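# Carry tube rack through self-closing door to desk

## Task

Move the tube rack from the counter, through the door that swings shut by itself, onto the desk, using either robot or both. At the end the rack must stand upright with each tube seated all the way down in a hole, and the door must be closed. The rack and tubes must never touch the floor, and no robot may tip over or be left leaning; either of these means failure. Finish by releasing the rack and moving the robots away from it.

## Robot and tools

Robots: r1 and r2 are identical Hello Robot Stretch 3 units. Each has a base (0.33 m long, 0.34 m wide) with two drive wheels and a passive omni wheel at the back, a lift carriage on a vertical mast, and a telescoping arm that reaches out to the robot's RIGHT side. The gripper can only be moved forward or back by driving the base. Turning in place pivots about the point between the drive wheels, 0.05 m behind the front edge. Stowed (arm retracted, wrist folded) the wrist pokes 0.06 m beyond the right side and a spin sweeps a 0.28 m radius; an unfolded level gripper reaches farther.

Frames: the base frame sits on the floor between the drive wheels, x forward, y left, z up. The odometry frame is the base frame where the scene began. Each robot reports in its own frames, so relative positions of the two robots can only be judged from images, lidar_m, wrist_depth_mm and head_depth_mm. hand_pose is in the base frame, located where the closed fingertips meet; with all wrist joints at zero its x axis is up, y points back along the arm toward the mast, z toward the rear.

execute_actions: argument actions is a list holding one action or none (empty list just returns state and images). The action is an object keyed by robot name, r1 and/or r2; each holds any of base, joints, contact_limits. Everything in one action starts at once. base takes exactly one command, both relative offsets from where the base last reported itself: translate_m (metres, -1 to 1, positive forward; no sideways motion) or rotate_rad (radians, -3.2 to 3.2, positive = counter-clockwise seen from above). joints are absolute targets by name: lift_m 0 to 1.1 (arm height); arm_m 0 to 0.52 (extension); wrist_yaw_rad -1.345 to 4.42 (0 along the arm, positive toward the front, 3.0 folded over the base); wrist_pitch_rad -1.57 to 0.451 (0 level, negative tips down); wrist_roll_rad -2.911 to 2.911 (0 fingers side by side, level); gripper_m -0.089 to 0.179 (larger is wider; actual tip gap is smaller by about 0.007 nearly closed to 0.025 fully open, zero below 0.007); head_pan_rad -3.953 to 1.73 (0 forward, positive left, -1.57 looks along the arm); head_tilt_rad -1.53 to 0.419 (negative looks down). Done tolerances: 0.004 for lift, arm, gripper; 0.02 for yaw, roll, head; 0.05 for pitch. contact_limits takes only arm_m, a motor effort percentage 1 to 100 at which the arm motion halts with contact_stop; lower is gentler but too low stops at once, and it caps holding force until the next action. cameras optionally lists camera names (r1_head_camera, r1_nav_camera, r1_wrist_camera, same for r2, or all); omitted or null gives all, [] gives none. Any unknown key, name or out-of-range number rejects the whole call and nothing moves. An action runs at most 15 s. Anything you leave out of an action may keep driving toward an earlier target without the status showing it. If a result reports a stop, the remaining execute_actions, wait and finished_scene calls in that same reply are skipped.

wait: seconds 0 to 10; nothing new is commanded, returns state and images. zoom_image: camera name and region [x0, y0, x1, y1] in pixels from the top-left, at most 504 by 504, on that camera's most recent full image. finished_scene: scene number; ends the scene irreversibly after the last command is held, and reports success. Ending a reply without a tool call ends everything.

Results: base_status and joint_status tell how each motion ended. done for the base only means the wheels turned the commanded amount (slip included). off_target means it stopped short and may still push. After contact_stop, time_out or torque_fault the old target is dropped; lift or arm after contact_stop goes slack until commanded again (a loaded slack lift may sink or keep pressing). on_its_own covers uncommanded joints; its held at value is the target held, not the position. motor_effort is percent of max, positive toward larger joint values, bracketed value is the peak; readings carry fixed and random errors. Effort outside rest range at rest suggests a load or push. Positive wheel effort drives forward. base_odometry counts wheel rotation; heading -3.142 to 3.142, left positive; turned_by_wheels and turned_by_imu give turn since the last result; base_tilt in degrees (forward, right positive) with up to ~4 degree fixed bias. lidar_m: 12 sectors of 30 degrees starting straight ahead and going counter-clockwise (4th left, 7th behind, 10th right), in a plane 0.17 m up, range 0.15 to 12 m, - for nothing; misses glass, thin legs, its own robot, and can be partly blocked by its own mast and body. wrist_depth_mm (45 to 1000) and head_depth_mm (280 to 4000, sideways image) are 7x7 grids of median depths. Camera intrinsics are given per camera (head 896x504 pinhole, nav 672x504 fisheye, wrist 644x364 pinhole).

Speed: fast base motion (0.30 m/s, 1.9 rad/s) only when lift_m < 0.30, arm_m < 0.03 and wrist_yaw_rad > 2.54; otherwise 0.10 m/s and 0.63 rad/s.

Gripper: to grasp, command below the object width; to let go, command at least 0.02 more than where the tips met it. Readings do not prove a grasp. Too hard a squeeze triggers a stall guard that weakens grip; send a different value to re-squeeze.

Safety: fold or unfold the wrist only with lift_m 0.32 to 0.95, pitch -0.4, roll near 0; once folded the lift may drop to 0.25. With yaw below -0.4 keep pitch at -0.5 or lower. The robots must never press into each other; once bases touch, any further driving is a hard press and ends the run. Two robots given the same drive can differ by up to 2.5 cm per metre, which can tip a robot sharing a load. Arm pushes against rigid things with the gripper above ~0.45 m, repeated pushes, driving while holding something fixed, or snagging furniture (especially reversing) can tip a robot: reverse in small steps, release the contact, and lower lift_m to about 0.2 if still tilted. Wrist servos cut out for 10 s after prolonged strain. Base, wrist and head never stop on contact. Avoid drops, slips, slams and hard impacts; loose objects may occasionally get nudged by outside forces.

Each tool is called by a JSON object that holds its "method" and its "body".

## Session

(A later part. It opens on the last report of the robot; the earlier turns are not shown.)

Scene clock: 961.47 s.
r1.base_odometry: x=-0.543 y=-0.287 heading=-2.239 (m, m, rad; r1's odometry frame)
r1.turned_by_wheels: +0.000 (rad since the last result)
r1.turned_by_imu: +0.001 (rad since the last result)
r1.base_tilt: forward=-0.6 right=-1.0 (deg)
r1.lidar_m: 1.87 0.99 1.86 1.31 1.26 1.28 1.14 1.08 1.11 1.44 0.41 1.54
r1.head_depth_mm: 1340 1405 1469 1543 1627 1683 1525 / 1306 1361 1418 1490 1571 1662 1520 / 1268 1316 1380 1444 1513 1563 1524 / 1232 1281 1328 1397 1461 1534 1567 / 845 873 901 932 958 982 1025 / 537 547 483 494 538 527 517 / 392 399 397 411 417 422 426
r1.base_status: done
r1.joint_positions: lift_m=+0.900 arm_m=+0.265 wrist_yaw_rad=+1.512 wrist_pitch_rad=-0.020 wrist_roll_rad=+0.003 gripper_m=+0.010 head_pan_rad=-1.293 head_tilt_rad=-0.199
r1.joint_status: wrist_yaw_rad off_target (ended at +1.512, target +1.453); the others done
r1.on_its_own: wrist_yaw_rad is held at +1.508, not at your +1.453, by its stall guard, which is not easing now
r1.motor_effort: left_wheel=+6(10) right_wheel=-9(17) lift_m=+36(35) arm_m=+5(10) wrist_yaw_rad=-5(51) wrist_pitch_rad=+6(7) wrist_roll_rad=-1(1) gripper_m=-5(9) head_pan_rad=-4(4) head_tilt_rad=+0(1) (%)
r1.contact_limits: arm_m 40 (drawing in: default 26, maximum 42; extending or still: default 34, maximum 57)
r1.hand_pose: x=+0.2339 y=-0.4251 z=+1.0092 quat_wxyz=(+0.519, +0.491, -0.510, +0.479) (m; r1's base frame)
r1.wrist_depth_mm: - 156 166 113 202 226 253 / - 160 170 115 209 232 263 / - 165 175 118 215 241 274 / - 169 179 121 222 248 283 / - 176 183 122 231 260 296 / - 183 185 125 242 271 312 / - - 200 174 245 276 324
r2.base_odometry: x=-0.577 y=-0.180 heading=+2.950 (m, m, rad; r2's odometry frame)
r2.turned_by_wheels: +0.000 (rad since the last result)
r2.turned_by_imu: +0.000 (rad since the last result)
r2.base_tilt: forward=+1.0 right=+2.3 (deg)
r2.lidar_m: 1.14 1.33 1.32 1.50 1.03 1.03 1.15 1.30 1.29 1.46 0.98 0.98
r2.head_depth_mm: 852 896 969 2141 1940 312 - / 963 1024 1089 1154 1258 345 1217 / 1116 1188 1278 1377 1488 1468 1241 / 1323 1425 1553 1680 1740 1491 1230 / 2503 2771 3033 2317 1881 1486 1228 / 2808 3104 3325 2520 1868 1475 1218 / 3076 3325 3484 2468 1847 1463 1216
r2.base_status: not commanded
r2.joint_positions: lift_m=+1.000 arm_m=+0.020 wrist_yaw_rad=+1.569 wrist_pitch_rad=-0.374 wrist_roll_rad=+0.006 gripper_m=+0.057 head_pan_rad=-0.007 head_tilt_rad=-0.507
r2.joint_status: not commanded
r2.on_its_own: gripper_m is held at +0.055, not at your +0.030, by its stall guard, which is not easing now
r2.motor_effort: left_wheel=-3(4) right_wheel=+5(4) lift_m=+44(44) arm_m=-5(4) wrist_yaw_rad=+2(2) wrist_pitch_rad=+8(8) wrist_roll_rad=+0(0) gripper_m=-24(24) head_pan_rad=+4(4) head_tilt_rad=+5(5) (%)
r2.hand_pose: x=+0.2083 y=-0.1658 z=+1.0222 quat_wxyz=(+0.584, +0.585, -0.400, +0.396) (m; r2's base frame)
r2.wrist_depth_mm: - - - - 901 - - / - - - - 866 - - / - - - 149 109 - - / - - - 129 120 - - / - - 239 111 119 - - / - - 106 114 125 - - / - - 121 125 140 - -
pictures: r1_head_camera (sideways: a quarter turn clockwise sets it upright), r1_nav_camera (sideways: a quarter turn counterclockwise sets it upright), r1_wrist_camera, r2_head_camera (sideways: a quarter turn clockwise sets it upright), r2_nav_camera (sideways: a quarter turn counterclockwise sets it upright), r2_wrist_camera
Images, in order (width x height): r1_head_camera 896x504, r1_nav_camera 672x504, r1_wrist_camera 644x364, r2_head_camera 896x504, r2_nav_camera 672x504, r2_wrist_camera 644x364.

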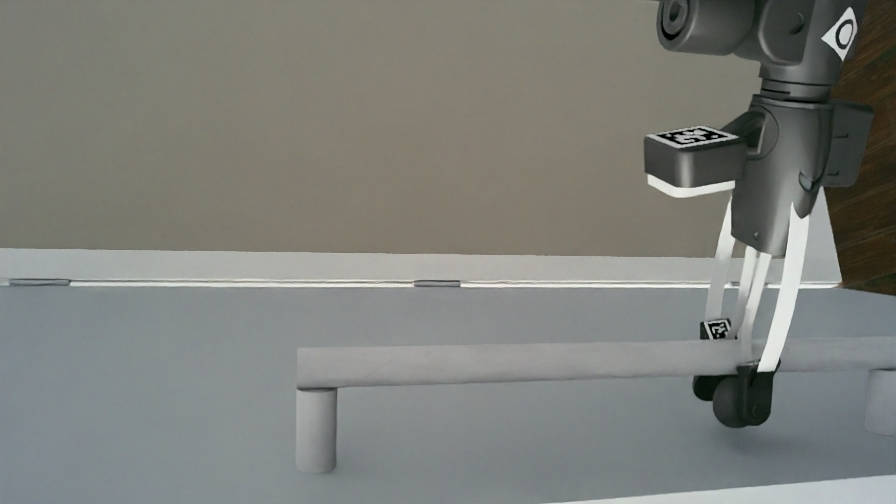

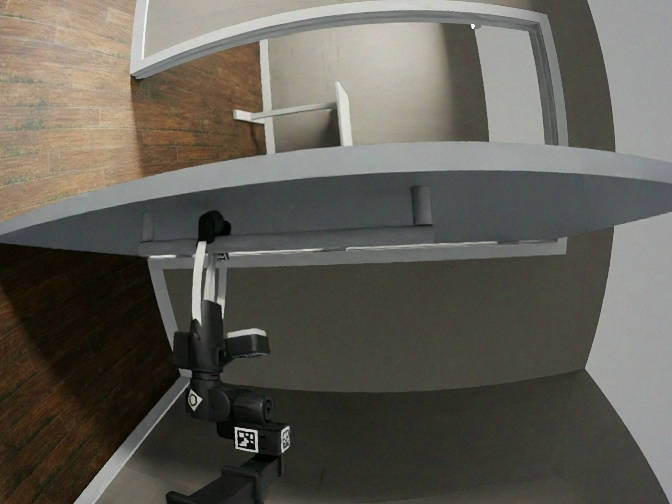

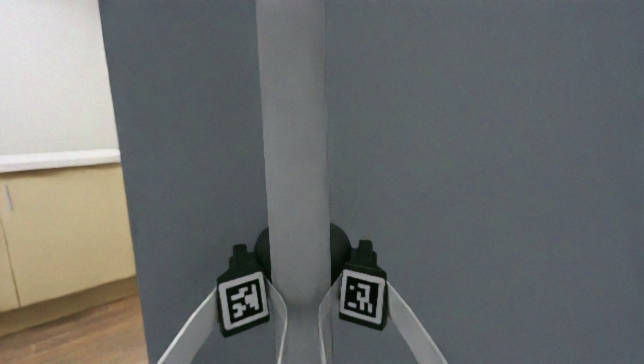

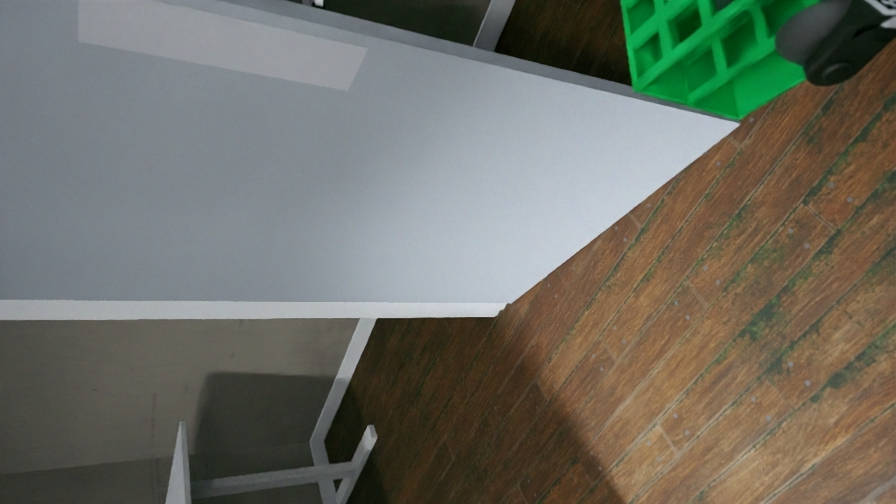

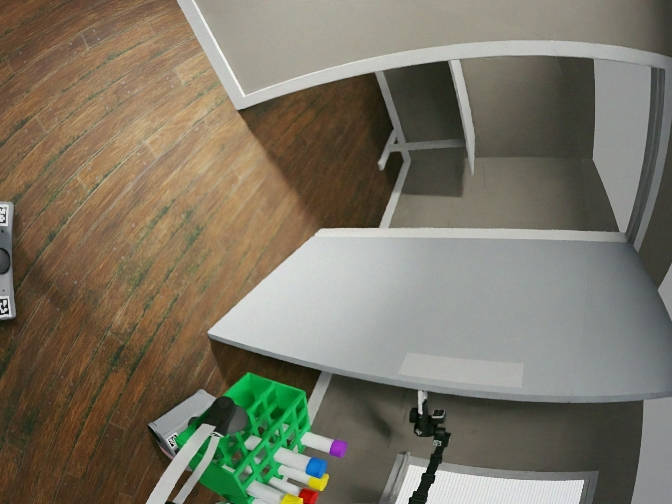

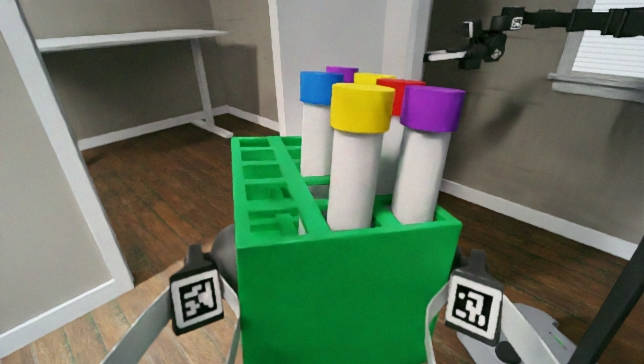

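{"method": "execute_actions", "body": {"actions": [{"r1": {"base": {"translate_m": -0.06}, "joints": {"arm_m": 0.315, "wrist_yaw_rad": 1.59}, "contact_limits": {"arm_m": 40}}}], "cameras": ["r1_nav_camera", "r1_wrist_camera"]}}

Scene clock: 967.23 s.
r1.base_odometry: x=-0.506 y=-0.240 heading=-2.239 (m, m, rad; r1's odometry frame)
r1.turned_by_wheels: +0.000 (rad since the last result)
r1.turned_by_imu: +0.001 (rad since the last result)
r1.base_tilt: forward=-0.5 right=-1.1 (deg)
r1.lidar_m: 1.91 1.04 1.81 1.28 1.22 1.25 1.09 1.03 1.06 1.41 0.42 1.59
r1.head_depth_mm: 1380 1433 1505 1580 1652 - 1577 / 1339 1396 1465 1528 1612 1676 1574 / 1299 1353 1414 1479 1552 - 1571 / 1255 1313 1372 1434 1498 1564 1621 / 1095 1122 1152 1180 1209 1229 1267 / 563 571 487 534 592 546 548 / 379 384 388 391 394 409 427
r1.base_status: done
r1.joint_positions: lift_m=+0.900 arm_m=+0.314 wrist_yaw_rad=+1.621 wrist_pitch_rad=-0.019 wrist_roll_rad=+0.003 gripper_m=+0.010 head_pan_rad=-1.293 head_tilt_rad=-0.199
r1.joint_status: wrist_yaw_rad off_target (ended at +1.621, target +1.590); the others done
r1.on_its_own: wrist_yaw_rad is at rest, and its effort (-37) is outside its rest range (-12 to +12)
r1.motor_effort: left_wheel=+7(9) right_wheel=-6(16) lift_m=+35(35) arm_m=+8(8) wrist_yaw_rad=-37(38) wrist_pitch_rad=+6(6) wrist_roll_rad=+0(0) gripper_m=-8(8) head_pan_rad=-4(4) head_tilt_rad=+0(1) (%)
r1.contact_limits: arm_m 40 (drawing in: default 26, maximum 42; extending or still: default 34, maximum 57)
r1.hand_pose: x=+0.2341 y=-0.4465 z=+1.0094 quat_wxyz=(+0.492, +0.518, -0.483, +0.507) (m; r1's base frame)
r1.wrist_depth_mm: - 159 166 184 198 219 241 / - 163 171 188 206 227 249 / - 169 175 194 212 233 259 / - 175 181 199 218 239 267 / - 181 185 123 225 251 280 / - - 188 125 236 262 294 / - - 199 136 244 267 305
r2.base_odometry: x=-0.577 y=-0.180 heading=+2.950 (m, m, rad; r2's odometry frame)
r2.turned_by_wheels: +0.000 (rad since the last result)
r2.turned_by_imu: +0.001 (rad since the last result)
r2.base_tilt: forward=+1.1 right=+2.3 (deg)
r2.lidar_m: 1.22 1.33 1.32 1.50 1.03 1.03 1.15 1.30 1.29 1.47 1.03 1.08
r2.head_depth_mm: 914 965 1022 1113 1801 311 - / 1023 1086 1165 1241 1329 345 1216 / 1167 1250 1351 1441 1570 1505 1238 / 1351 1466 1588 1751 1826 1497 1234 / 2491 2739 3025 2320 1861 1484 1224 / 2780 3145 3382 2502 1862 1481 1225 / 3093 3309 3462 2525 1849 1467 1213
r2.base_status: not commanded
r2.joint_positions: lift_m=+1.000 arm_m=+0.020 wrist_yaw_rad=+1.569 wrist_pitch_rad=-0.374 wrist_roll_rad=+0.006 gripper_m=+0.057 head_pan_rad=-0.007 head_tilt_rad=-0.507
r2.joint_status: not commanded
r2.on_its_own: gripper_m is held at +0.055, not at your +0.030, by its stall guard, which is not easing now
r2.motor_effort: left_wheel=-3(4) right_wheel=+4(4) lift_m=+44(44) arm_m=-4(4) wrist_yaw_rad=+2(2) wrist_pitch_rad=+8(8) wrist_roll_rad=+0(0) gripper_m=-24(24) head_pan_rad=+4(4) head_tilt_rad=+4(5) (%)
r2.hand_pose: x=+0.2083 y=-0.1658 z=+1.0222 quat_wxyz=(+0.584, +0.585, -0.400, +0.396) (m; r2's base frame)
r2.wrist_depth_mm: - - - - 942 - - / - - - - 876 - - / - - - 149 109 - - / - - - 129 120 - - / - - 240 111 119 - - / - - 106 114 125 - - / - - 121 125 140 - -
pictures: r1_nav_camera (sideways: a quarter turn counterclockwise sets it upright), r1_wrist_camera
Images, in order (width x height): r1_nav_camera 672x504, r1_wrist_camera 644x364.

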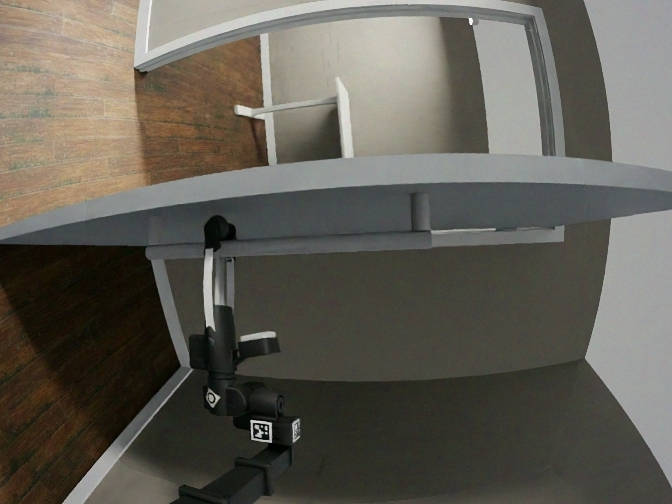

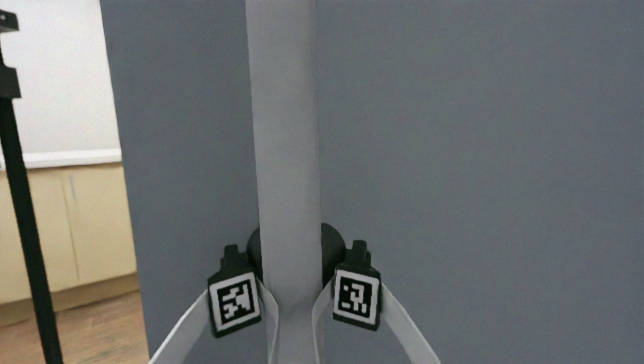

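{"method": "execute_actions", "body": {"actions": [{"r1": {"base": {"translate_m": -0.06}, "joints": {"arm_m": 0.365, "wrist_yaw_rad": 1.71}, "contact_limits": {"arm_m": 40}}}], "cameras": ["r1_nav_camera", "r1_wrist_camera"]}}

Scene clock: 973.00 s.
r1.base_odometry: x=-0.469 y=-0.193 heading=-2.238 (m, m, rad; r1's odometry frame)
r1.turned_by_wheels: +0.000 (rad since the last result)
r1.turned_by_imu: +0.001 (rad since the last result)
r1.base_tilt: forward=-0.6 right=-1.1 (deg)
r1.lidar_m: 1.96 1.09 1.76 1.25 1.19 1.22 1.03 0.98 1.01 1.34 0.44 1.65
r1.head_depth_mm: 1409 1471 1526 1592 1665 - 1590 / 1370 1423 1482 1563 1632 - 1628 / 1326 1386 1452 1514 1581 1659 1626 / 1292 1347 1404 1475 1531 1613 1611 / 1242 1296 1330 1035 1030 766 1009 / 575 576 502 575 572 565 540 / 345 359 371 388 406 426 453
r1.base_status: done
r1.joint_positions: lift_m=+0.900 arm_m=+0.364 wrist_yaw_rad=+1.733 wrist_pitch_rad=-0.019 wrist_roll_rad=+0.003 gripper_m=+0.010 head_pan_rad=-1.293 head_tilt_rad=-0.199
r1.joint_status: wrist_yaw_rad off_target (ended at +1.733, target +1.710); the others done
r1.on_its_own: wrist_yaw_rad is at rest, and its effort (-27) is outside its rest range (-12 to +12)
r1.motor_effort: left_wheel=+6(9) right_wheel=-5(20) lift_m=+35(35) arm_m=+7(6) wrist_yaw_rad=-27(31) wrist_pitch_rad=+6(6) wrist_roll_rad=-1(1) gripper_m=-7(7) head_pan_rad=-5(4) head_tilt_rad=-1(1) (%)
r1.contact_limits: arm_m 40 (drawing in: default 26, maximum 42; extending or still: default 34, maximum 57)
r1.hand_pose: x=+0.2310 y=-0.4681 z=+1.0095 quat_wxyz=(+0.463, +0.544, -0.453, +0.534) (m; r1's base frame)
r1.wrist_depth_mm: - 163 168 182 196 210 228 / - 167 172 188 201 217 235 / - 172 176 192 207 224 245 / - 177 182 127 215 232 254 / - - 186 123 220 242 264 / - - 190 125 230 250 273 / - - 202 133 236 260 289
r2.base_odometry: x=-0.577 y=-0.180 heading=+2.950 (m, m, rad; r2's odometry frame)
r2.turned_by_wheels: +0.000 (rad since the last result)
r2.turned_by_imu: +0.001 (rad since the last result)
r2.base_tilt: forward=+1.0 right=+2.3 (deg)
r2.lidar_m: 1.29 1.33 1.33 1.49 1.03 1.03 1.15 1.29 1.29 1.46 1.09 1.14
r2.head_depth_mm: 976 1033 1095 1177 1289 311 - / 1075 1145 1231 1332 1433 345 1223 / 1208 1290 1393 1511 1665 1501 1241 / 1364 1492 1617 1780 1828 1493 1243 / 2534 2749 3022 2296 1875 1484 1222 / 2800 3109 3348 2510 1868 1469 1212 / 3091 3346 3449 2516 1835 1468 1216
r2.base_status: not commanded
r2.joint_positions: lift_m=+1.000 arm_m=+0.020 wrist_yaw_rad=+1.569 wrist_pitch_rad=-0.374 wrist_roll_rad=+0.006 gripper_m=+0.057 head_pan_rad=-0.007 head_tilt_rad=-0.507
r2.joint_status: not commanded
r2.on_its_own: gripper_m is held at +0.055, not at your +0.030, by its stall guard, which is not easing now
r2.motor_effort: left_wheel=-4(4) right_wheel=+4(4) lift_m=+44(44) arm_m=-4(4) wrist_yaw_rad=+0(2) wrist_pitch_rad=+8(8) wrist_roll_rad=+0(0) gripper_m=-24(24) head_pan_rad=+4(4) head_tilt_rad=+5(5) (%)
r2.hand_pose: x=+0.2083 y=-0.1658 z=+1.0222 quat_wxyz=(+0.584, +0.585, -0.400, +0.396) (m; r2's base frame)
r2.wrist_depth_mm: - - - - - - - / - - - - 920 - - / - - - 149 109 - - / - - - 129 120 - - / - - 239 111 119 - - / - - 106 114 125 - - / - - 121 124 140 - -
pictures: r1_nav_camera (sideways: a quarter turn counterclockwise sets it upright), r1_wrist_camera
Images, in order (width x height): r1_nav_camera 672x504, r1_wrist_camera 644x364.

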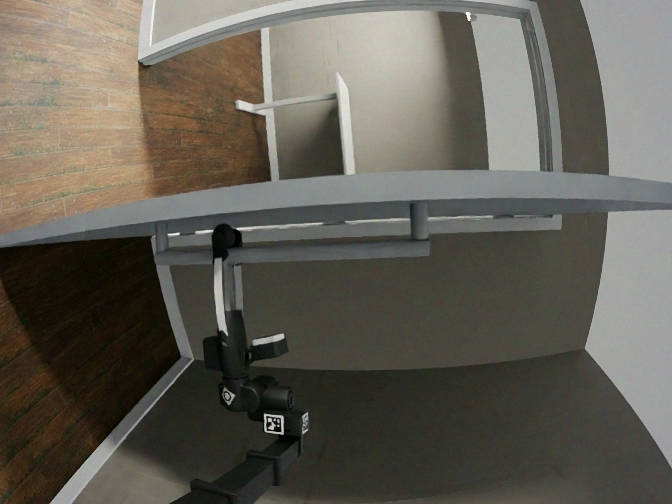

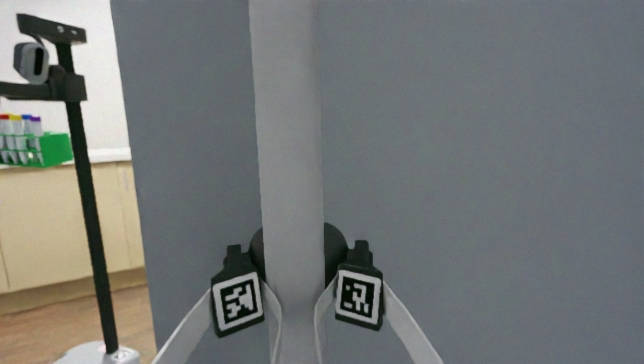

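{"method": "execute_actions", "body": {"actions": [{"r1": {"joints": {"wrist_yaw_rad": 1.73}}, "r2": {"base": {"translate_m": 0.6}}}], "cameras": ["r2_head_camera", "r2_nav_camera"]}}

Scene clock: 984.80 s.
r1.base_odometry: x=-0.469 y=-0.193 heading=-2.238 (m, m, rad; r1's odometry frame)
r1.turned_by_wheels: +0.000 (rad since the last result)
r1.turned_by_imu: +0.002 (rad since the last result)
r1.base_tilt: forward=-0.6 right=-1.1 (deg)
r1.lidar_m: 0.82 2.15 1.76 1.25 1.19 1.22 1.03 0.98 1.01 1.34 0.44 1.64
r1.head_depth_mm: 1411 1477 1536 1590 1659 - 1592 / 1366 1424 1490 1561 1642 - 1622 / 1324 1381 1449 1512 1592 1661 1621 / 1293 1337 1399 1465 1535 1619 1623 / 1249 1302 1333 1035 1029 764 1008 / 573 574 500 573 570 565 540 / 345 359 372 387 406 426 454
r1.base_status: not commanded
r1.joint_positions: lift_m=+0.900 arm_m=+0.365 wrist_yaw_rad=+1.744 wrist_pitch_rad=-0.019 wrist_roll_rad=+0.003 gripper_m=+0.010 head_pan_rad=-1.293 head_tilt_rad=-0.199
r1.joint_status: all done
r1.on_its_own: wrist_yaw_rad is at rest, and its effort (-17) is outside its rest range (-12 to +12)
r1.motor_effort: left_wheel=+7(7) right_wheel=-9(9) lift_m=+35(35) arm_m=+5(5) wrist_yaw_rad=-17(16) wrist_pitch_rad=+6(6) wrist_roll_rad=-1(1) gripper_m=-6(6) head_pan_rad=-4(4) head_tilt_rad=-1(1) (%)
r1.hand_pose: x=+0.2306 y=-0.4656 z=+1.0095 quat_wxyz=(+0.460, +0.546, -0.450, +0.536) (m; r1's base frame)
r1.wrist_depth_mm: - 164 168 114 194 210 226 / - 168 173 116 199 215 235 / - 174 177 119 206 223 242 / - - 182 122 212 229 250 / - - 185 122 220 237 260 / - - 190 125 229 246 270 / - - 204 173 234 256 282
r2.base_odometry: x=-1.166 y=-0.066 heading=+2.950 (m, m, rad; r2's odometry frame)
r2.turned_by_wheels: +0.000 (rad since the last result)
r2.turned_by_imu: +0.004 (rad since the last result)
r2.base_tilt: forward=+1.1 right=+2.3 (deg)
r2.lidar_m: 0.84 2.85 0.92 1.04 1.48 1.48 1.65 1.70 1.69 0.81 0.65 0.66
r2.head_depth_mm: 629 667 705 753 790 312 - / 690 738 790 845 910 345 1095 / 773 834 897 980 1068 1177 1216 / 881 955 1041 1146 1272 1397 1231 / 1044 1152 1270 1424 1630 1474 1225 / 2227 2469 2759 2529 1880 1479 1221 / 2516 2766 3110 2481 1851 1463 1221
r2.base_status: done
r2.joint_positions: lift_m=+1.000 arm_m=+0.020 wrist_yaw_rad=+1.569 wrist_pitch_rad=-0.374 wrist_roll_rad=+0.006 gripper_m=+0.057 head_pan_rad=-0.007 head_tilt_rad=-0.507
r2.joint_status: not commanded
r2.on_its_own: gripper_m is held at +0.055, not at your +0.030, by its stall guard, which is not easing now
r2.motor_effort: left_wheel=-4(5) right_wheel=+5(8) lift_m=+44(44) arm_m=-4(4) wrist_yaw_rad=+1(1) wrist_pitch_rad=+8(8) wrist_roll_rad=+0(0) gripper_m=-24(23) head_pan_rad=+4(4) head_tilt_rad=+5(4) (%)
r2.hand_pose: x=+0.2083 y=-0.1658 z=+1.0222 quat_wxyz=(+0.584, +0.585, -0.400, +0.396) (m; r2's base frame)
r2.wrist_depth_mm: - - - 766 544 427 349 / - - - 674 514 444 362 / - - - 149 109 469 381 / - - - 129 120 494 415 / - - 239 111 119 513 - / - - 106 114 125 513 - / - - 121 124 140 621 -
pictures: r2_head_camera (sideways: a quarter turn clockwise sets it upright), r2_nav_camera (sideways: a quarter turn counterclockwise sets it upright)
Images, in order (width x height): r2_head_camera 896x504, r2_nav_camera 672x504.

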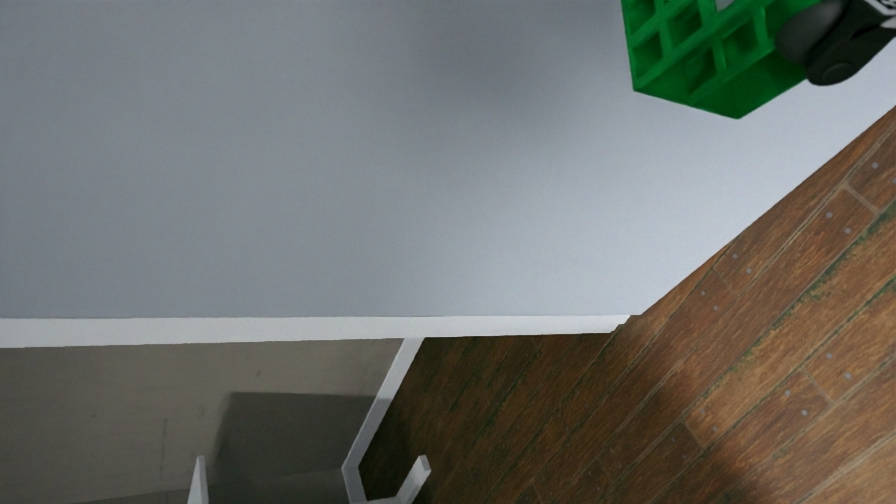

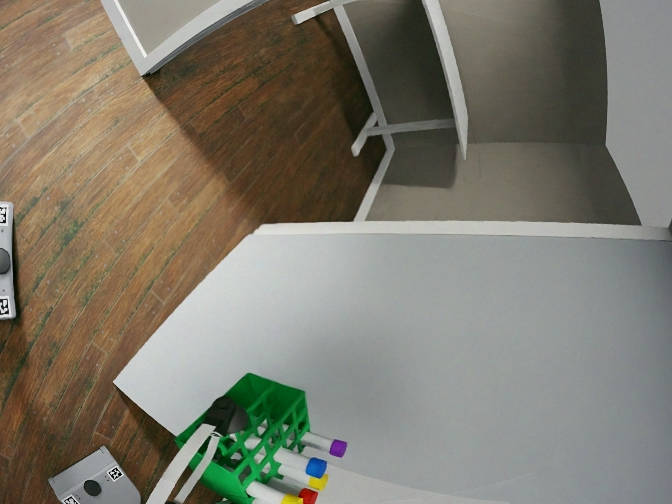

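{"method": "execute_actions", "body": {"actions": [{"r2": {"base": {"translate_m": 0.25}}}], "cameras": []}}

{"method": "execute_actions", "body": {"actions": [{"r2": {"base": {"rotate_rad": 0.91}}}], "cameras": ["r2_head_camera", "r2_nav_camera"]}}

Scene clock: 996.23 s.
r1.base_odometry: x=-0.469 y=-0.193 heading=-2.238 (m, m, rad; r1's odometry frame)
r1.turned_by_wheels: +0.000 (rad since the last result)
r1.turned_by_imu: +0.001 (rad since the last result)
r1.base_tilt: forward=-0.6 right=-1.1 (deg)
r1.lidar_m: 1.96 2.15 1.76 1.24 1.19 1.22 1.03 0.98 1.01 1.34 0.44 0.82
r1.head_depth_mm: 1404 1479 1532 1592 1660 - 1592 / 1358 1427 1492 1569 1641 - 1623 / 1329 1384 1447 1508 1593 1652 1619 / 1288 1347 1403 1469 1531 1615 1617 / 1249 1306 1331 1037 1024 764 1011 / 574 574 499 573 570 564 540 / 345 359 372 388 405 427 452
r1.base_status: not commanded
r1.joint_positions: lift_m=+0.900 arm_m=+0.365 wrist_yaw_rad=+1.744 wrist_pitch_rad=-0.019 wrist_roll_rad=+0.003 gripper_m=+0.010 head_pan_rad=-1.293 head_tilt_rad=-0.199
r1.joint_status: not commanded
r1.on_its_own: wrist_yaw_rad is at rest, and its effort (-16) is outside its rest range (-12 to +12)
r1.motor_effort: left_wheel=+7(6) right_wheel=-9(9) lift_m=+35(35) arm_m=+5(5) wrist_yaw_rad=-16(16) wrist_pitch_rad=+6(6) wrist_roll_rad=-1(1) gripper_m=-6(5) head_pan_rad=-4(4) head_tilt_rad=-1(1) (%)
r1.hand_pose: x=+0.2306 y=-0.4656 z=+1.0095 quat_wxyz=(+0.460, +0.546, -0.450, +0.536) (m; r1's base frame)
r1.wrist_depth_mm: - 163 168 114 195 208 224 / - 168 172 116 198 216 230 / - 173 177 119 207 223 242 / - - 183 121 212 231 252 / - - 187 123 218 238 260 / - - 190 126 229 246 272 / - - 202 175 234 258 283
r2.base_odometry: x=-1.412 y=-0.018 heading=+2.950 (m, m, rad; r2's odometry frame)
r2.turned_by_wheels: +0.000 (rad since the last result)
r2.turned_by_imu: +0.002 (rad since the last result)
r2.base_tilt: forward=+1.0 right=+2.3 (deg)
r2.lidar_m: 0.65 2.62 0.80 0.85 1.41 1.66 1.86 1.87 1.87 0.81 0.50 0.51
r2.head_depth_mm: 478 506 539 573 606 311 - / 528 564 602 648 702 344 842 / 592 637 686 745 817 901 1007 / 676 731 799 878 979 1104 1174 / 785 866 954 1071 1221 1402 1235 / 2003 2186 2478 2545 1857 1477 1221 / 2238 2488 2817 2488 1844 1471 1224
r2.base_status: done
r2.joint_positions: lift_m=+1.000 arm_m=+0.020 wrist_yaw_rad=+1.569 wrist_pitch_rad=-0.374 wrist_roll_rad=+0.006 gripper_m=+0.057 head_pan_rad=-0.007 head_tilt_rad=-0.507
r2.joint_status: not commanded
r2.on_its_own: gripper_m is held at +0.055, not at your +0.030, by its stall guard, which is not easing now
r2.motor_effort: left_wheel=-4(6) right_wheel=+5(9) lift_m=+44(44) arm_m=-4(4) wrist_yaw_rad=+2(2) wrist_pitch_rad=+8(8) wrist_roll_rad=+0(0) gripper_m=-24(24) head_pan_rad=+4(4) head_tilt_rad=+4(5) (%)
r2.hand_pose: x=+0.2083 y=-0.1658 z=+1.0222 quat_wxyz=(+0.584, +0.585, -0.400, +0.396) (m; r2's base frame)
r2.wrist_depth_mm: - - 915 522 374 291 238 / - - - 463 353 307 248 / - - - 149 109 320 256 / - - - 129 120 336 268 / - - 241 111 119 353 278 / - - 106 114 126 352 289 / - - 121 125 140 403 303
pictures: none
No camera images: the call's "cameras" was empty. Leave "cameras" out to get every camera's image.

Scene clock: 998.63 s.
r1.base_odometry: x=-0.469 y=-0.193 heading=-2.238 (m, m, rad; r1's odometry frame)
r1.turned_by_wheels: +0.000 (rad since the last result)
r1.turned_by_imu: +0.000 (rad since the last result)
r1.base_tilt: forward=-0.6 right=-1.1 (deg)
r1.lidar_m: 0.85 2.15 1.76 1.24 1.19 1.22 1.03 0.98 1.01 1.34 0.44 0.82
r1.head_depth_mm: 1412 1475 1527 1599 1665 - 1596 / 1365 1436 1490 1558 1644 - 1629 / 1327 1388 1445 1518 1586 1660 1627 / 1293 1348 1407 1464 1536 1614 1628 / 1248 1298 1331 1034 1032 765 1006 / 573 573 499 574 571 565 540 / 344 359 371 388 405 427 453
r1.base_status: not commanded
r1.joint_positions: lift_m=+0.900 arm_m=+0.365 wrist_yaw_rad=+1.744 wrist_pitch_rad=-0.019 wrist_roll_rad=+0.003 gripper_m=+0.010 head_pan_rad=-1.293 head_tilt_rad=-0.199
r1.joint_status: not commanded
r1.on_its_own: wrist_yaw_rad is at rest, and its effort (-16) is outside its rest range (-12 to +12)
r1.motor_effort: left_wheel=+6(7) right_wheel=-9(9) lift_m=+35(36) arm_m=+5(6) wrist_yaw_rad=-16(16) wrist_pitch_rad=+6(6) wrist_roll_rad=+0(1) gripper_m=-6(6) head_pan_rad=-3(4) head_tilt_rad=-1(1) (%)
r1.hand_pose: x=+0.2306 y=-0.4656 z=+1.0095 quat_wxyz=(+0.460, +0.546, -0.450, +0.536) (m; r1's base frame)
r1.wrist_depth_mm: - 163 168 114 194 207 225 / - 167 172 117 199 214 233 / - 173 177 118 204 223 242 / - - 182 122 212 229 252 / - - 187 123 219 238 261 / - - 190 125 229 248 270 / - - 204 173 235 256 283
r2.base_odometry: x=-1.412 y=-0.018 heading=-2.424 (m, m, rad; r2's odometry frame)
r2.turned_by_wheels: +0.910 (rad since the last result)
r2.turned_by_imu: +0.903 (rad since the last result)
r2.base_tilt: forward=+1.0 right=+2.3 (deg)
r2.lidar_m: 0.92 0.80 1.17 1.66 1.76 1.90 1.87 0.81 0.50 0.50 0.59 1.10
r2.head_depth_mm: 2305 2472 2753 2687 1910 312 - / 2292 2466 2834 2622 1918 345 1214 / 2346 2472 2846 2597 1905 1498 1241 / 2363 2481 2784 2490 1904 1502 1234 / 2398 2596 2843 2563 1892 1487 1228 / 2401 2631 2872 2521 1793 1244 1191 / 672 699 750 827 933 1089 1195
r2.base_status: done
r2.joint_positions: lift_m=+1.000 arm_m=+0.020 wrist_yaw_rad=+1.569 wrist_pitch_rad=-0.374 wrist_roll_rad=+0.006 gripper_m=+0.057 head_pan_rad=-0.007 head_tilt_rad=-0.507
r2.joint_status: not commanded
r2.on_its_own: gripper_m is held at +0.055, not at your +0.030, by its stall guard, which is not easing now
r2.motor_effort: left_wheel=-4(8) right_wheel=+4(10) lift_m=+44(44) arm_m=-4(4) wrist_yaw_rad=+2(1) wrist_pitch_rad=+8(8) wrist_roll_rad=+0(0) gripper_m=-25(24) head_pan_rad=+4(4) head_tilt_rad=+4(4) (%)
r2.hand_pose: x=+0.2083 y=-0.1658 z=+1.0222 quat_wxyz=(+0.584, +0.585, -0.400, +0.396) (m; r2's base frame)
r2.wrist_depth_mm: 652 680 - - - - - / 707 727 - - - - - / 793 768 - 149 109 - 760 / 874 843 939 129 120 - 681 / 994 909 239 111 120 - 659 / - - 106 114 125 - 628 / - - 121 124 140 - 605
pictures: r2_head_camera (sideways: a quarter turn clockwise sets it upright), r2_nav_camera (sideways: a quarter turn counterclockwise sets it upright)
Images, in order (width x height): r2_head_camera 896x504, r2_nav_camera 672x504.

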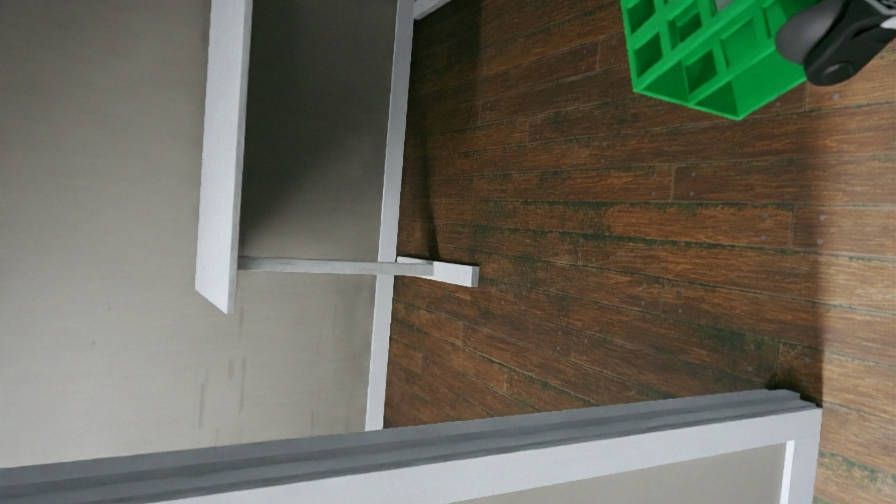

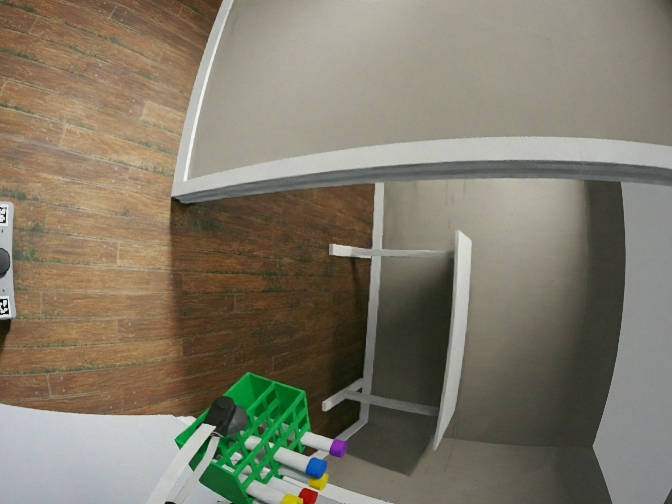

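{"method": "execute_actions", "body": {"actions": [{"r2": {"base": {"rotate_rad": -0.16}}}], "cameras": []}}

{"method": "execute_actions", "body": {"actions": [{"r2": {"base": {"translate_m": 0.55}}}], "cameras": []}}

{"method": "execute_actions", "body": {"actions": [{"r2": {"base": {"rotate_rad": 0.16}}}], "cameras": ["r2_head_camera", "r2_nav_camera"]}}

Scene clock: 1018.63 s.
r1.base_odometry: x=-0.469 y=-0.193 heading=-2.238 (m, m, rad; r1's odometry frame)
r1.turned_by_wheels: +0.000 (rad since the last result)
r1.turned_by_imu: +0.001 (rad since the last result)
r1.base_tilt: forward=-0.7 right=-1.1 (deg)
r1.lidar_m: 0.87 2.15 1.76 1.24 1.19 1.22 1.03 0.98 1.01 1.34 0.44 0.82
r1.head_depth_mm: 1402 1473 1533 1598 1669 - 1584 / 1366 1422 1489 1559 1641 - 1619 / 1327 1385 1443 1505 1595 1651 1628 / 1299 1348 1405 1470 1530 1621 1631 / 1247 1300 1325 1036 1025 762 1011 / 574 574 500 573 572 566 540 / 344 358 371 387 405 427 453
r1.base_status: not commanded
r1.joint_positions: lift_m=+0.900 arm_m=+0.365 wrist_yaw_rad=+1.744 wrist_pitch_rad=-0.019 wrist_roll_rad=+0.003 gripper_m=+0.010 head_pan_rad=-1.293 head_tilt_rad=-0.199
r1.joint_status: not commanded
r1.on_its_own: wrist_yaw_rad is at rest, and its effort (-16) is outside its rest range (-12 to +12)
r1.motor_effort: left_wheel=+7(7) right_wheel=-9(9) lift_m=+35(35) arm_m=+5(5) wrist_yaw_rad=-16(16) wrist_pitch_rad=+6(6) wrist_roll_rad=+0(1) gripper_m=-5(5) head_pan_rad=-4(4) head_tilt_rad=-1(1) (%)
r1.hand_pose: x=+0.2306 y=-0.4656 z=+1.0095 quat_wxyz=(+0.460, +0.546, -0.450, +0.536) (m; r1's base frame)
r1.wrist_depth_mm: - 162 167 114 194 211 225 / - 168 173 116 201 216 230 / - 172 177 119 206 223 243 / - - 183 122 213 231 251 / - - 186 122 221 238 261 / - - 189 126 228 246 269 / - - 203 174 234 256 285
r2.base_odometry: x=-1.412 y=-0.018 heading=-2.583 (m, m, rad; r2's odometry frame)
r2.turned_by_wheels: -0.160 (rad since the last result)
r2.turned_by_imu: -0.158 (rad since the last result)
r2.base_tilt: forward=+1.0 right=+2.3 (deg)
r2.lidar_m: 2.40 0.80 0.99 1.66 1.69 1.98 1.87 0.81 0.51 0.50 0.54 0.82
r2.head_depth_mm: 2424 2589 2953 2656 1951 311 - / 2388 2542 2923 2619 1926 345 1226 / 2382 2526 2885 2597 1898 1498 1241 / 2348 2501 2851 2563 1882 1490 1227 / 2333 2460 2826 2541 1882 1489 1219 / 2304 2510 2771 2506 1869 1483 1220 / 2313 2546 2730 2506 1854 1385 1165
r2.base_status: done
r2.joint_positions: lift_m=+1.000 arm_m=+0.020 wrist_yaw_rad=+1.569 wrist_pitch_rad=-0.374 wrist_roll_rad=+0.006 gripper_m=+0.057 head_pan_rad=-0.007 head_tilt_rad=-0.507
r2.joint_status: not commanded
r2.on_its_own: gripper_m is held at +0.055, not at your +0.030, by its stall guard, which is not easing now
r2.motor_effort: left_wheel=+3(7) right_wheel=-4(8) lift_m=+44(44) arm_m=-4(4) wrist_yaw_rad=+2(2) wrist_pitch_rad=+8(8) wrist_roll_rad=+0(0) gripper_m=-24(24) head_pan_rad=+4(4) head_tilt_rad=+4(4) (%)
r2.hand_pose: x=+0.2083 y=-0.1658 z=+1.0222 quat_wxyz=(+0.584, +0.585, -0.400, +0.396) (m; r2's base frame)
r2.wrist_depth_mm: 605 - - - - - 520 / 654 - - - - - 517 / 699 - - 149 109 - 504 / 777 935 - 129 120 869 497 / 841 888 241 111 119 823 490 / 922 936 106 114 125 732 480 / - - 121 124 140 782 477
pictures: none
No camera images: the call's "cameras" was empty. Leave "cameras" out to get every camera's image.

Scene clock: 1025.27 s.
r1.base_odometry: x=-0.469 y=-0.193 heading=-2.238 (m, m, rad; r1's odometry frame)
r1.turned_by_wheels: +0.000 (rad since the last result)
r1.turned_by_imu: +0.001 (rad since the last result)
r1.base_tilt: forward=-0.6 right=-1.1 (deg)
r1.lidar_m: 1.96 2.15 1.76 1.25 1.19 1.22 1.03 0.98 1.01 1.34 0.44 1.29
r1.head_depth_mm: 1411 1467 1533 1599 1655 - 1596 / 1368 1429 1490 1574 1645 - 1623 / 1336 1385 1443 1518 1579 1649 1624 / 1295 1343 1401 1468 1531 1606 1628 / 1246 1304 1333 1036 1025 764 1012 / 573 574 499 574 570 565 540 / 344 359 371 388 406 426 453
r1.base_status: not commanded
r1.joint_positions: lift_m=+0.900 arm_m=+0.365 wrist_yaw_rad=+1.744 wrist_pitch_rad=-0.019 wrist_roll_rad=+0.003 gripper_m=+0.010 head_pan_rad=-1.293 head_tilt_rad=-0.199
r1.joint_status: not commanded
r1.on_its_own: wrist_yaw_rad is at rest, and its effort (-16) is outside its rest range (-12 to +12)
r1.motor_effort: left_wheel=+7(6) right_wheel=-8(8) lift_m=+35(35) arm_m=+5(5) wrist_yaw_rad=-16(16) wrist_pitch_rad=+6(6) wrist_roll_rad=-1(1) gripper_m=-5(5) head_pan_rad=-3(4) head_tilt_rad=-1(1) (%)
r1.hand_pose: x=+0.2306 y=-0.4656 z=+1.0095 quat_wxyz=(+0.460, +0.546, -0.450, +0.536) (m; r1's base frame)
r1.wrist_depth_mm: - 163 167 114 195 209 226 / - 168 174 117 200 215 236 / - 173 178 119 206 221 242 / - - 181 122 212 230 252 / - - 186 122 220 237 261 / - - 190 125 229 246 271 / - - 202 174 234 256 281
r2.base_odometry: x=-1.878 y=-0.310 heading=-2.583 (m, m, rad; r2's odometry frame)
r2.turned_by_wheels: +0.000 (rad since the last result)
r2.turned_by_imu: +0.004 (rad since the last result)
r2.base_tilt: forward=+1.1 right=+2.3 (deg)
r2.lidar_m: 1.85 2.39 0.40 0.63 1.87 2.23 2.42 0.72 0.58 0.57 0.62 1.91
r2.head_depth_mm: 1945 2088 2331 2444 1957 311 - / 1957 2057 2339 2490 1916 345 1214 / 1936 2049 2342 2466 1910 1514 1243 / 1915 2051 2336 2463 1901 1492 1232 / 1912 2014 2309 2414 1869 1482 1234 / 1895 2016 2254 2406 1868 1459 1223 / 1865 2010 2281 2418 1847 1471 1210
r2.base_status: done
r2.joint_positions: lift_m=+1.000 arm_m=+0.020 wrist_yaw_rad=+1.569 wrist_pitch_rad=-0.374 wrist_roll_rad=+0.006 gripper_m=+0.057 head_pan_rad=-0.007 head_tilt_rad=-0.507
r2.joint_status: not commanded
r2.on_its_own: gripper_m is held at +0.055, not at your +0.030, by its stall guard, which is not easing now
r2.motor_effort: left_wheel=+3(6) right_wheel=-4(6) lift_m=+44(44) arm_m=-4(4) wrist_yaw_rad=+2(1) wrist_pitch_rad=+8(8) wrist_roll_rad=+1(0) gripper_m=-24(24) head_pan_rad=+4(4) head_tilt_rad=+5(4) (%)
r2.hand_pose: x=+0.2083 y=-0.1658 z=+1.0222 quat_wxyz=(+0.584, +0.585, -0.400, +0.396) (m; r2's base frame)
r2.wrist_depth_mm: - - - - - - - / - - - - - - - / - - - 149 109 - - / - - - 129 120 - - / - - 239 111 119 - - / - - 106 114 125 - - / - - 121 124 140 - -
pictures: none
No camera images: the call's "cameras" was empty. Leave "cameras" out to get every camera's image.

Scene clock: 1026.63 s.
r1.base_odometry: x=-0.469 y=-0.193 heading=-2.238 (m, m, rad; r1's odometry frame)
r1.turned_by_wheels: +0.000 (rad since the last result)
r1.turned_by_imu: +0.000 (rad since the last result)
r1.base_tilt: forward=-0.6 right=-1.1 (deg)
r1.lidar_m: 1.95 2.15 1.76 1.25 1.19 1.22 1.03 0.98 1.01 1.34 0.44 1.28
r1.head_depth_mm: 1406 1474 1531 1601 1665 - 1593 / 1364 1427 1499 1568 1637 - 1624 / 1336 1392 1447 1523 1585 1656 1633 / 1293 1345 1403 1472 1536 1609 1622 / 1247 1300 1333 1032 1027 763 1008 / 574 575 499 573 571 565 541 / 345 359 371 388 405 427 453
r1.base_status: not commanded
r1.joint_positions: lift_m=+0.900 arm_m=+0.365 wrist_yaw_rad=+1.744 wrist_pitch_rad=-0.019 wrist_roll_rad=+0.003 gripper_m=+0.010 head_pan_rad=-1.293 head_tilt_rad=-0.199
r1.joint_status: not commanded
r1.on_its_own: wrist_yaw_rad is at rest, and its effort (-16) is outside its rest range (-12 to +12)
r1.motor_effort: left_wheel=+6(7) right_wheel=-9(8) lift_m=+35(35) arm_m=+5(5) wrist_yaw_rad=-16(16) wrist_pitch_rad=+6(6) wrist_roll_rad=-1(1) gripper_m=-6(6) head_pan_rad=-4(4) head_tilt_rad=+0(1) (%)
r1.hand_pose: x=+0.2306 y=-0.4656 z=+1.0095 quat_wxyz=(+0.460, +0.546, -0.450, +0.536) (m; r1's base frame)
r1.wrist_depth_mm: - 162 167 114 194 209 226 / - 168 173 117 202 215 232 / - 172 177 119 206 221 241 / - - 182 122 212 229 250 / - - 187 123 220 238 260 / - - 189 125 229 248 270 / - - 204 174 238 257 283
r2.base_odometry: x=-1.878 y=-0.310 heading=-2.423 (m, m, rad; r2's odometry frame)
r2.turned_by_wheels: +0.160 (rad since the last result)
r2.turned_by_imu: +0.159 (rad since the last result)
r2.base_tilt: forward=+1.1 right=+2.3 (deg)
r2.lidar_m: 1.85 0.46 0.41 1.20 1.81 2.45 1.28 0.65 0.57 0.57 0.70 2.11
r2.head_depth_mm: 1868 2005 2231 2450 1931 311 - / 1875 2025 2250 2454 1922 345 1223 / 1895 2003 2288 2428 1913 1499 1234 / 1914 2026 2315 2431 1891 1500 1237 / 1966 2082 2339 2413 1875 1485 1235 / 1932 2115 2357 2510 1860 1464 1220 / 1974 2165 2360 2491 1846 1465 1220
r2.base_status: done
r2.joint_positions: lift_m=+1.000 arm_m=+0.020 wrist_yaw_rad=+1.569 wrist_pitch_rad=-0.374 wrist_roll_rad=+0.006 gripper_m=+0.057 head_pan_rad=-0.007 head_tilt_rad=-0.507
r2.joint_status: not commanded
r2.on_its_own: gripper_m is held at +0.055, not at your +0.030, by its stall guard, which is not easing now
r2.motor_effort: left_wheel=-4(6) right_wheel=+5(10) lift_m=+44(44) arm_m=-4(4) wrist_yaw_rad=+1(1) wrist_pitch_rad=+8(8) wrist_roll_rad=+0(0) gripper_m=-24(24) head_pan_rad=+4(4) head_tilt_rad=+4(4) (%)
r2.hand_pose: x=+0.2083 y=-0.1658 z=+1.0222 quat_wxyz=(+0.584, +0.585, -0.400, +0.396) (m; r2's base frame)
r2.wrist_depth_mm: - - - - - - - / - - - - - - - / - - - 149 109 - - / - - - 129 120 - - / - - 240 111 119 - - / - - 106 114 125 - - / - - 121 124 140 - -
pictures: r2_head_camera (sideways: a quarter turn clockwise sets it upright), r2_nav_camera (sideways: a quarter turn counterclockwise sets it upright)
Images, in order (width x height): r2_head_camera 896x504, r2_nav_camera 672x504.

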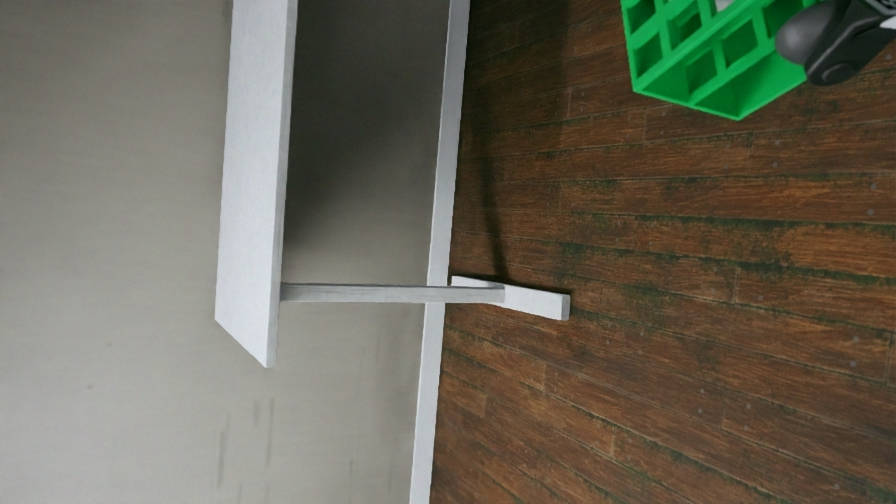

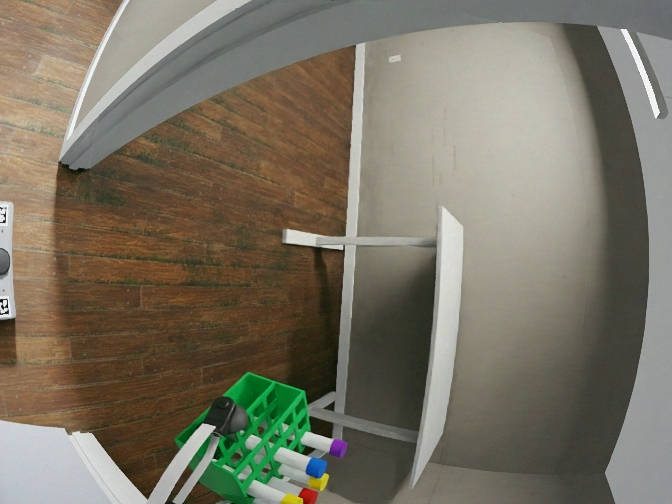

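{"method": "execute_actions", "body": {"actions": [{"r2": {"base": {"translate_m": 0.6}}}], "cameras": ["r2_head_camera", "r2_nav_camera"]}}

Scene clock: 1037.20 s.
r1.base_odometry: x=-0.469 y=-0.193 heading=-2.238 (m, m, rad; r1's odometry frame)
r1.turned_by_wheels: +0.000 (rad since the last result)
r1.turned_by_imu: +0.002 (rad since the last result)
r1.base_tilt: forward=-0.6 right=-1.0 (deg)
r1.lidar_m: 1.96 2.15 1.76 1.25 1.19 1.22 1.03 0.98 1.01 1.34 0.44 1.65
r1.head_depth_mm: 1400 1474 1519 1596 1666 - 1593 / 1364 1420 1496 1555 1655 - 1621 / 1333 1383 1449 1512 1582 1650 1616 / 1297 1348 1402 1464 1538 1608 1620 / 1250 1302 1325 1035 1025 766 1009 / 574 575 500 573 572 565 539 / 345 359 372 388 406 426 452
r1.base_status: not commanded
r1.joint_positions: lift_m=+0.900 arm_m=+0.365 wrist_yaw_rad=+1.744 wrist_pitch_rad=-0.019 wrist_roll_rad=+0.003 gripper_m=+0.010 head_pan_rad=-1.293 head_tilt_rad=-0.199
r1.joint_status: not commanded
r1.on_its_own: wrist_yaw_rad is at rest, and its effort (-16) is outside its rest range (-12 to +12)
r1.motor_effort: left_wheel=+6(7) right_wheel=-8(9) lift_m=+35(35) arm_m=+6(5) wrist_yaw_rad=-16(16) wrist_pitch_rad=+6(6) wrist_roll_rad=-1(0) gripper_m=-5(6) head_pan_rad=-5(4) head_tilt_rad=+0(1) (%)
r1.hand_pose: x=+0.2306 y=-0.4656 z=+1.0095 quat_wxyz=(+0.460, +0.546, -0.450, +0.536) (m; r1's base frame)
r1.wrist_depth_mm: - 163 167 114 194 209 226 / - 168 173 117 200 215 231 / - 173 177 119 206 221 241 / - - 181 122 213 230 249 / - - 186 123 219 239 259 / - - 189 125 229 248 272 / - - 203 175 232 256 282
r2.base_odometry: x=-2.330 y=-0.704 heading=-2.424 (m, m, rad; r2's odometry frame)
r2.turned_by_wheels: +0.000 (rad since the last result)
r2.turned_by_imu: +0.004 (rad since the last result)
r2.base_tilt: forward=+1.0 right=+2.2 (deg)
r2.lidar_m: 1.25 1.86 2.30 0.80 0.41 0.45 1.42 0.85 0.77 1.49 1.60 1.64
r2.head_depth_mm: 1392 1512 1176 1857 1927 312 - / 1392 1523 1151 1879 1939 345 1218 / 1418 1551 1129 1909 1891 1508 1235 / 1426 1550 1114 1916 1886 1505 1230 / 1432 1568 1097 1881 1744 1482 1233 / 1435 1596 1694 1953 1860 1471 1228 / 1465 1597 1795 1996 1850 1470 1221
r2.base_status: done
r2.joint_positions: lift_m=+1.000 arm_m=+0.020 wrist_yaw_rad=+1.569 wrist_pitch_rad=-0.374 wrist_roll_rad=+0.006 gripper_m=+0.057 head_pan_rad=-0.007 head_tilt_rad=-0.507
r2.joint_status: not commanded
r2.on_its_own: gripper_m is held at +0.055, not at your +0.030, by its stall guard, which is not easing now
r2.motor_effort: left_wheel=-3(4) right_wheel=+4(10) lift_m=+44(44) arm_m=-4(4) wrist_yaw_rad=+0(2) wrist_pitch_rad=+8(8) wrist_roll_rad=+0(0) gripper_m=-24(24) head_pan_rad=+4(4) head_tilt_rad=+5(4) (%)
r2.hand_pose: x=+0.2083 y=-0.1658 z=+1.0222 quat_wxyz=(+0.584, +0.585, -0.400, +0.396) (m; r2's base frame)
r2.wrist_depth_mm: - - - - - - - / - - - 855 946 925 903 / - - - 149 109 - - / - - - 129 120 - - / - - 239 111 119 - - / - - 106 113 125 - - / - - 121 124 140 - -
pictures: r2_head_camera (sideways: a quarter turn clockwise sets it upright), r2_nav_camera (sideways: a quarter turn counterclockwise sets it upright)
Images, in order (width x height): r2_head_camera 896x504, r2_nav_camera 672x504.

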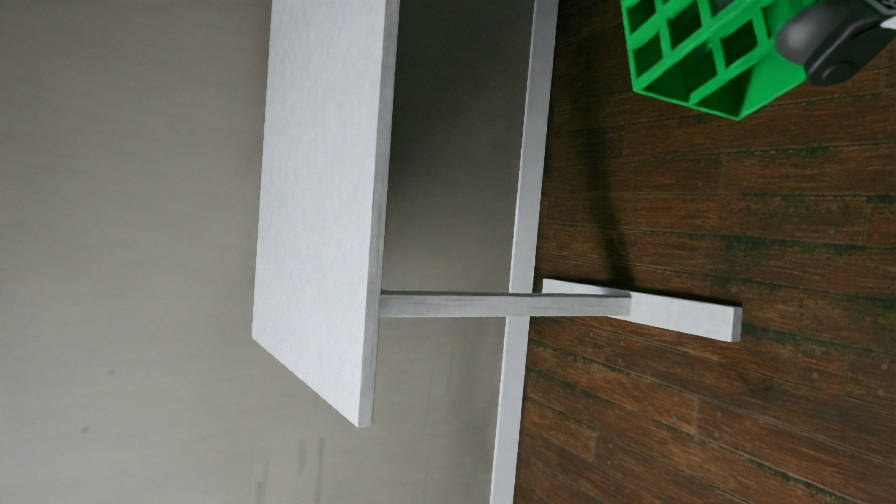

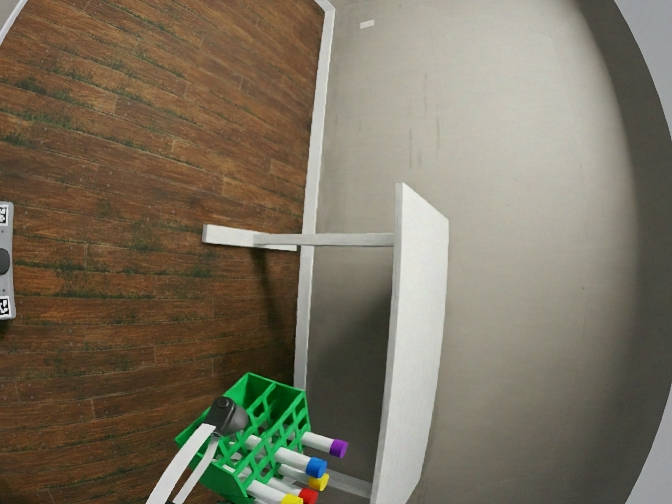

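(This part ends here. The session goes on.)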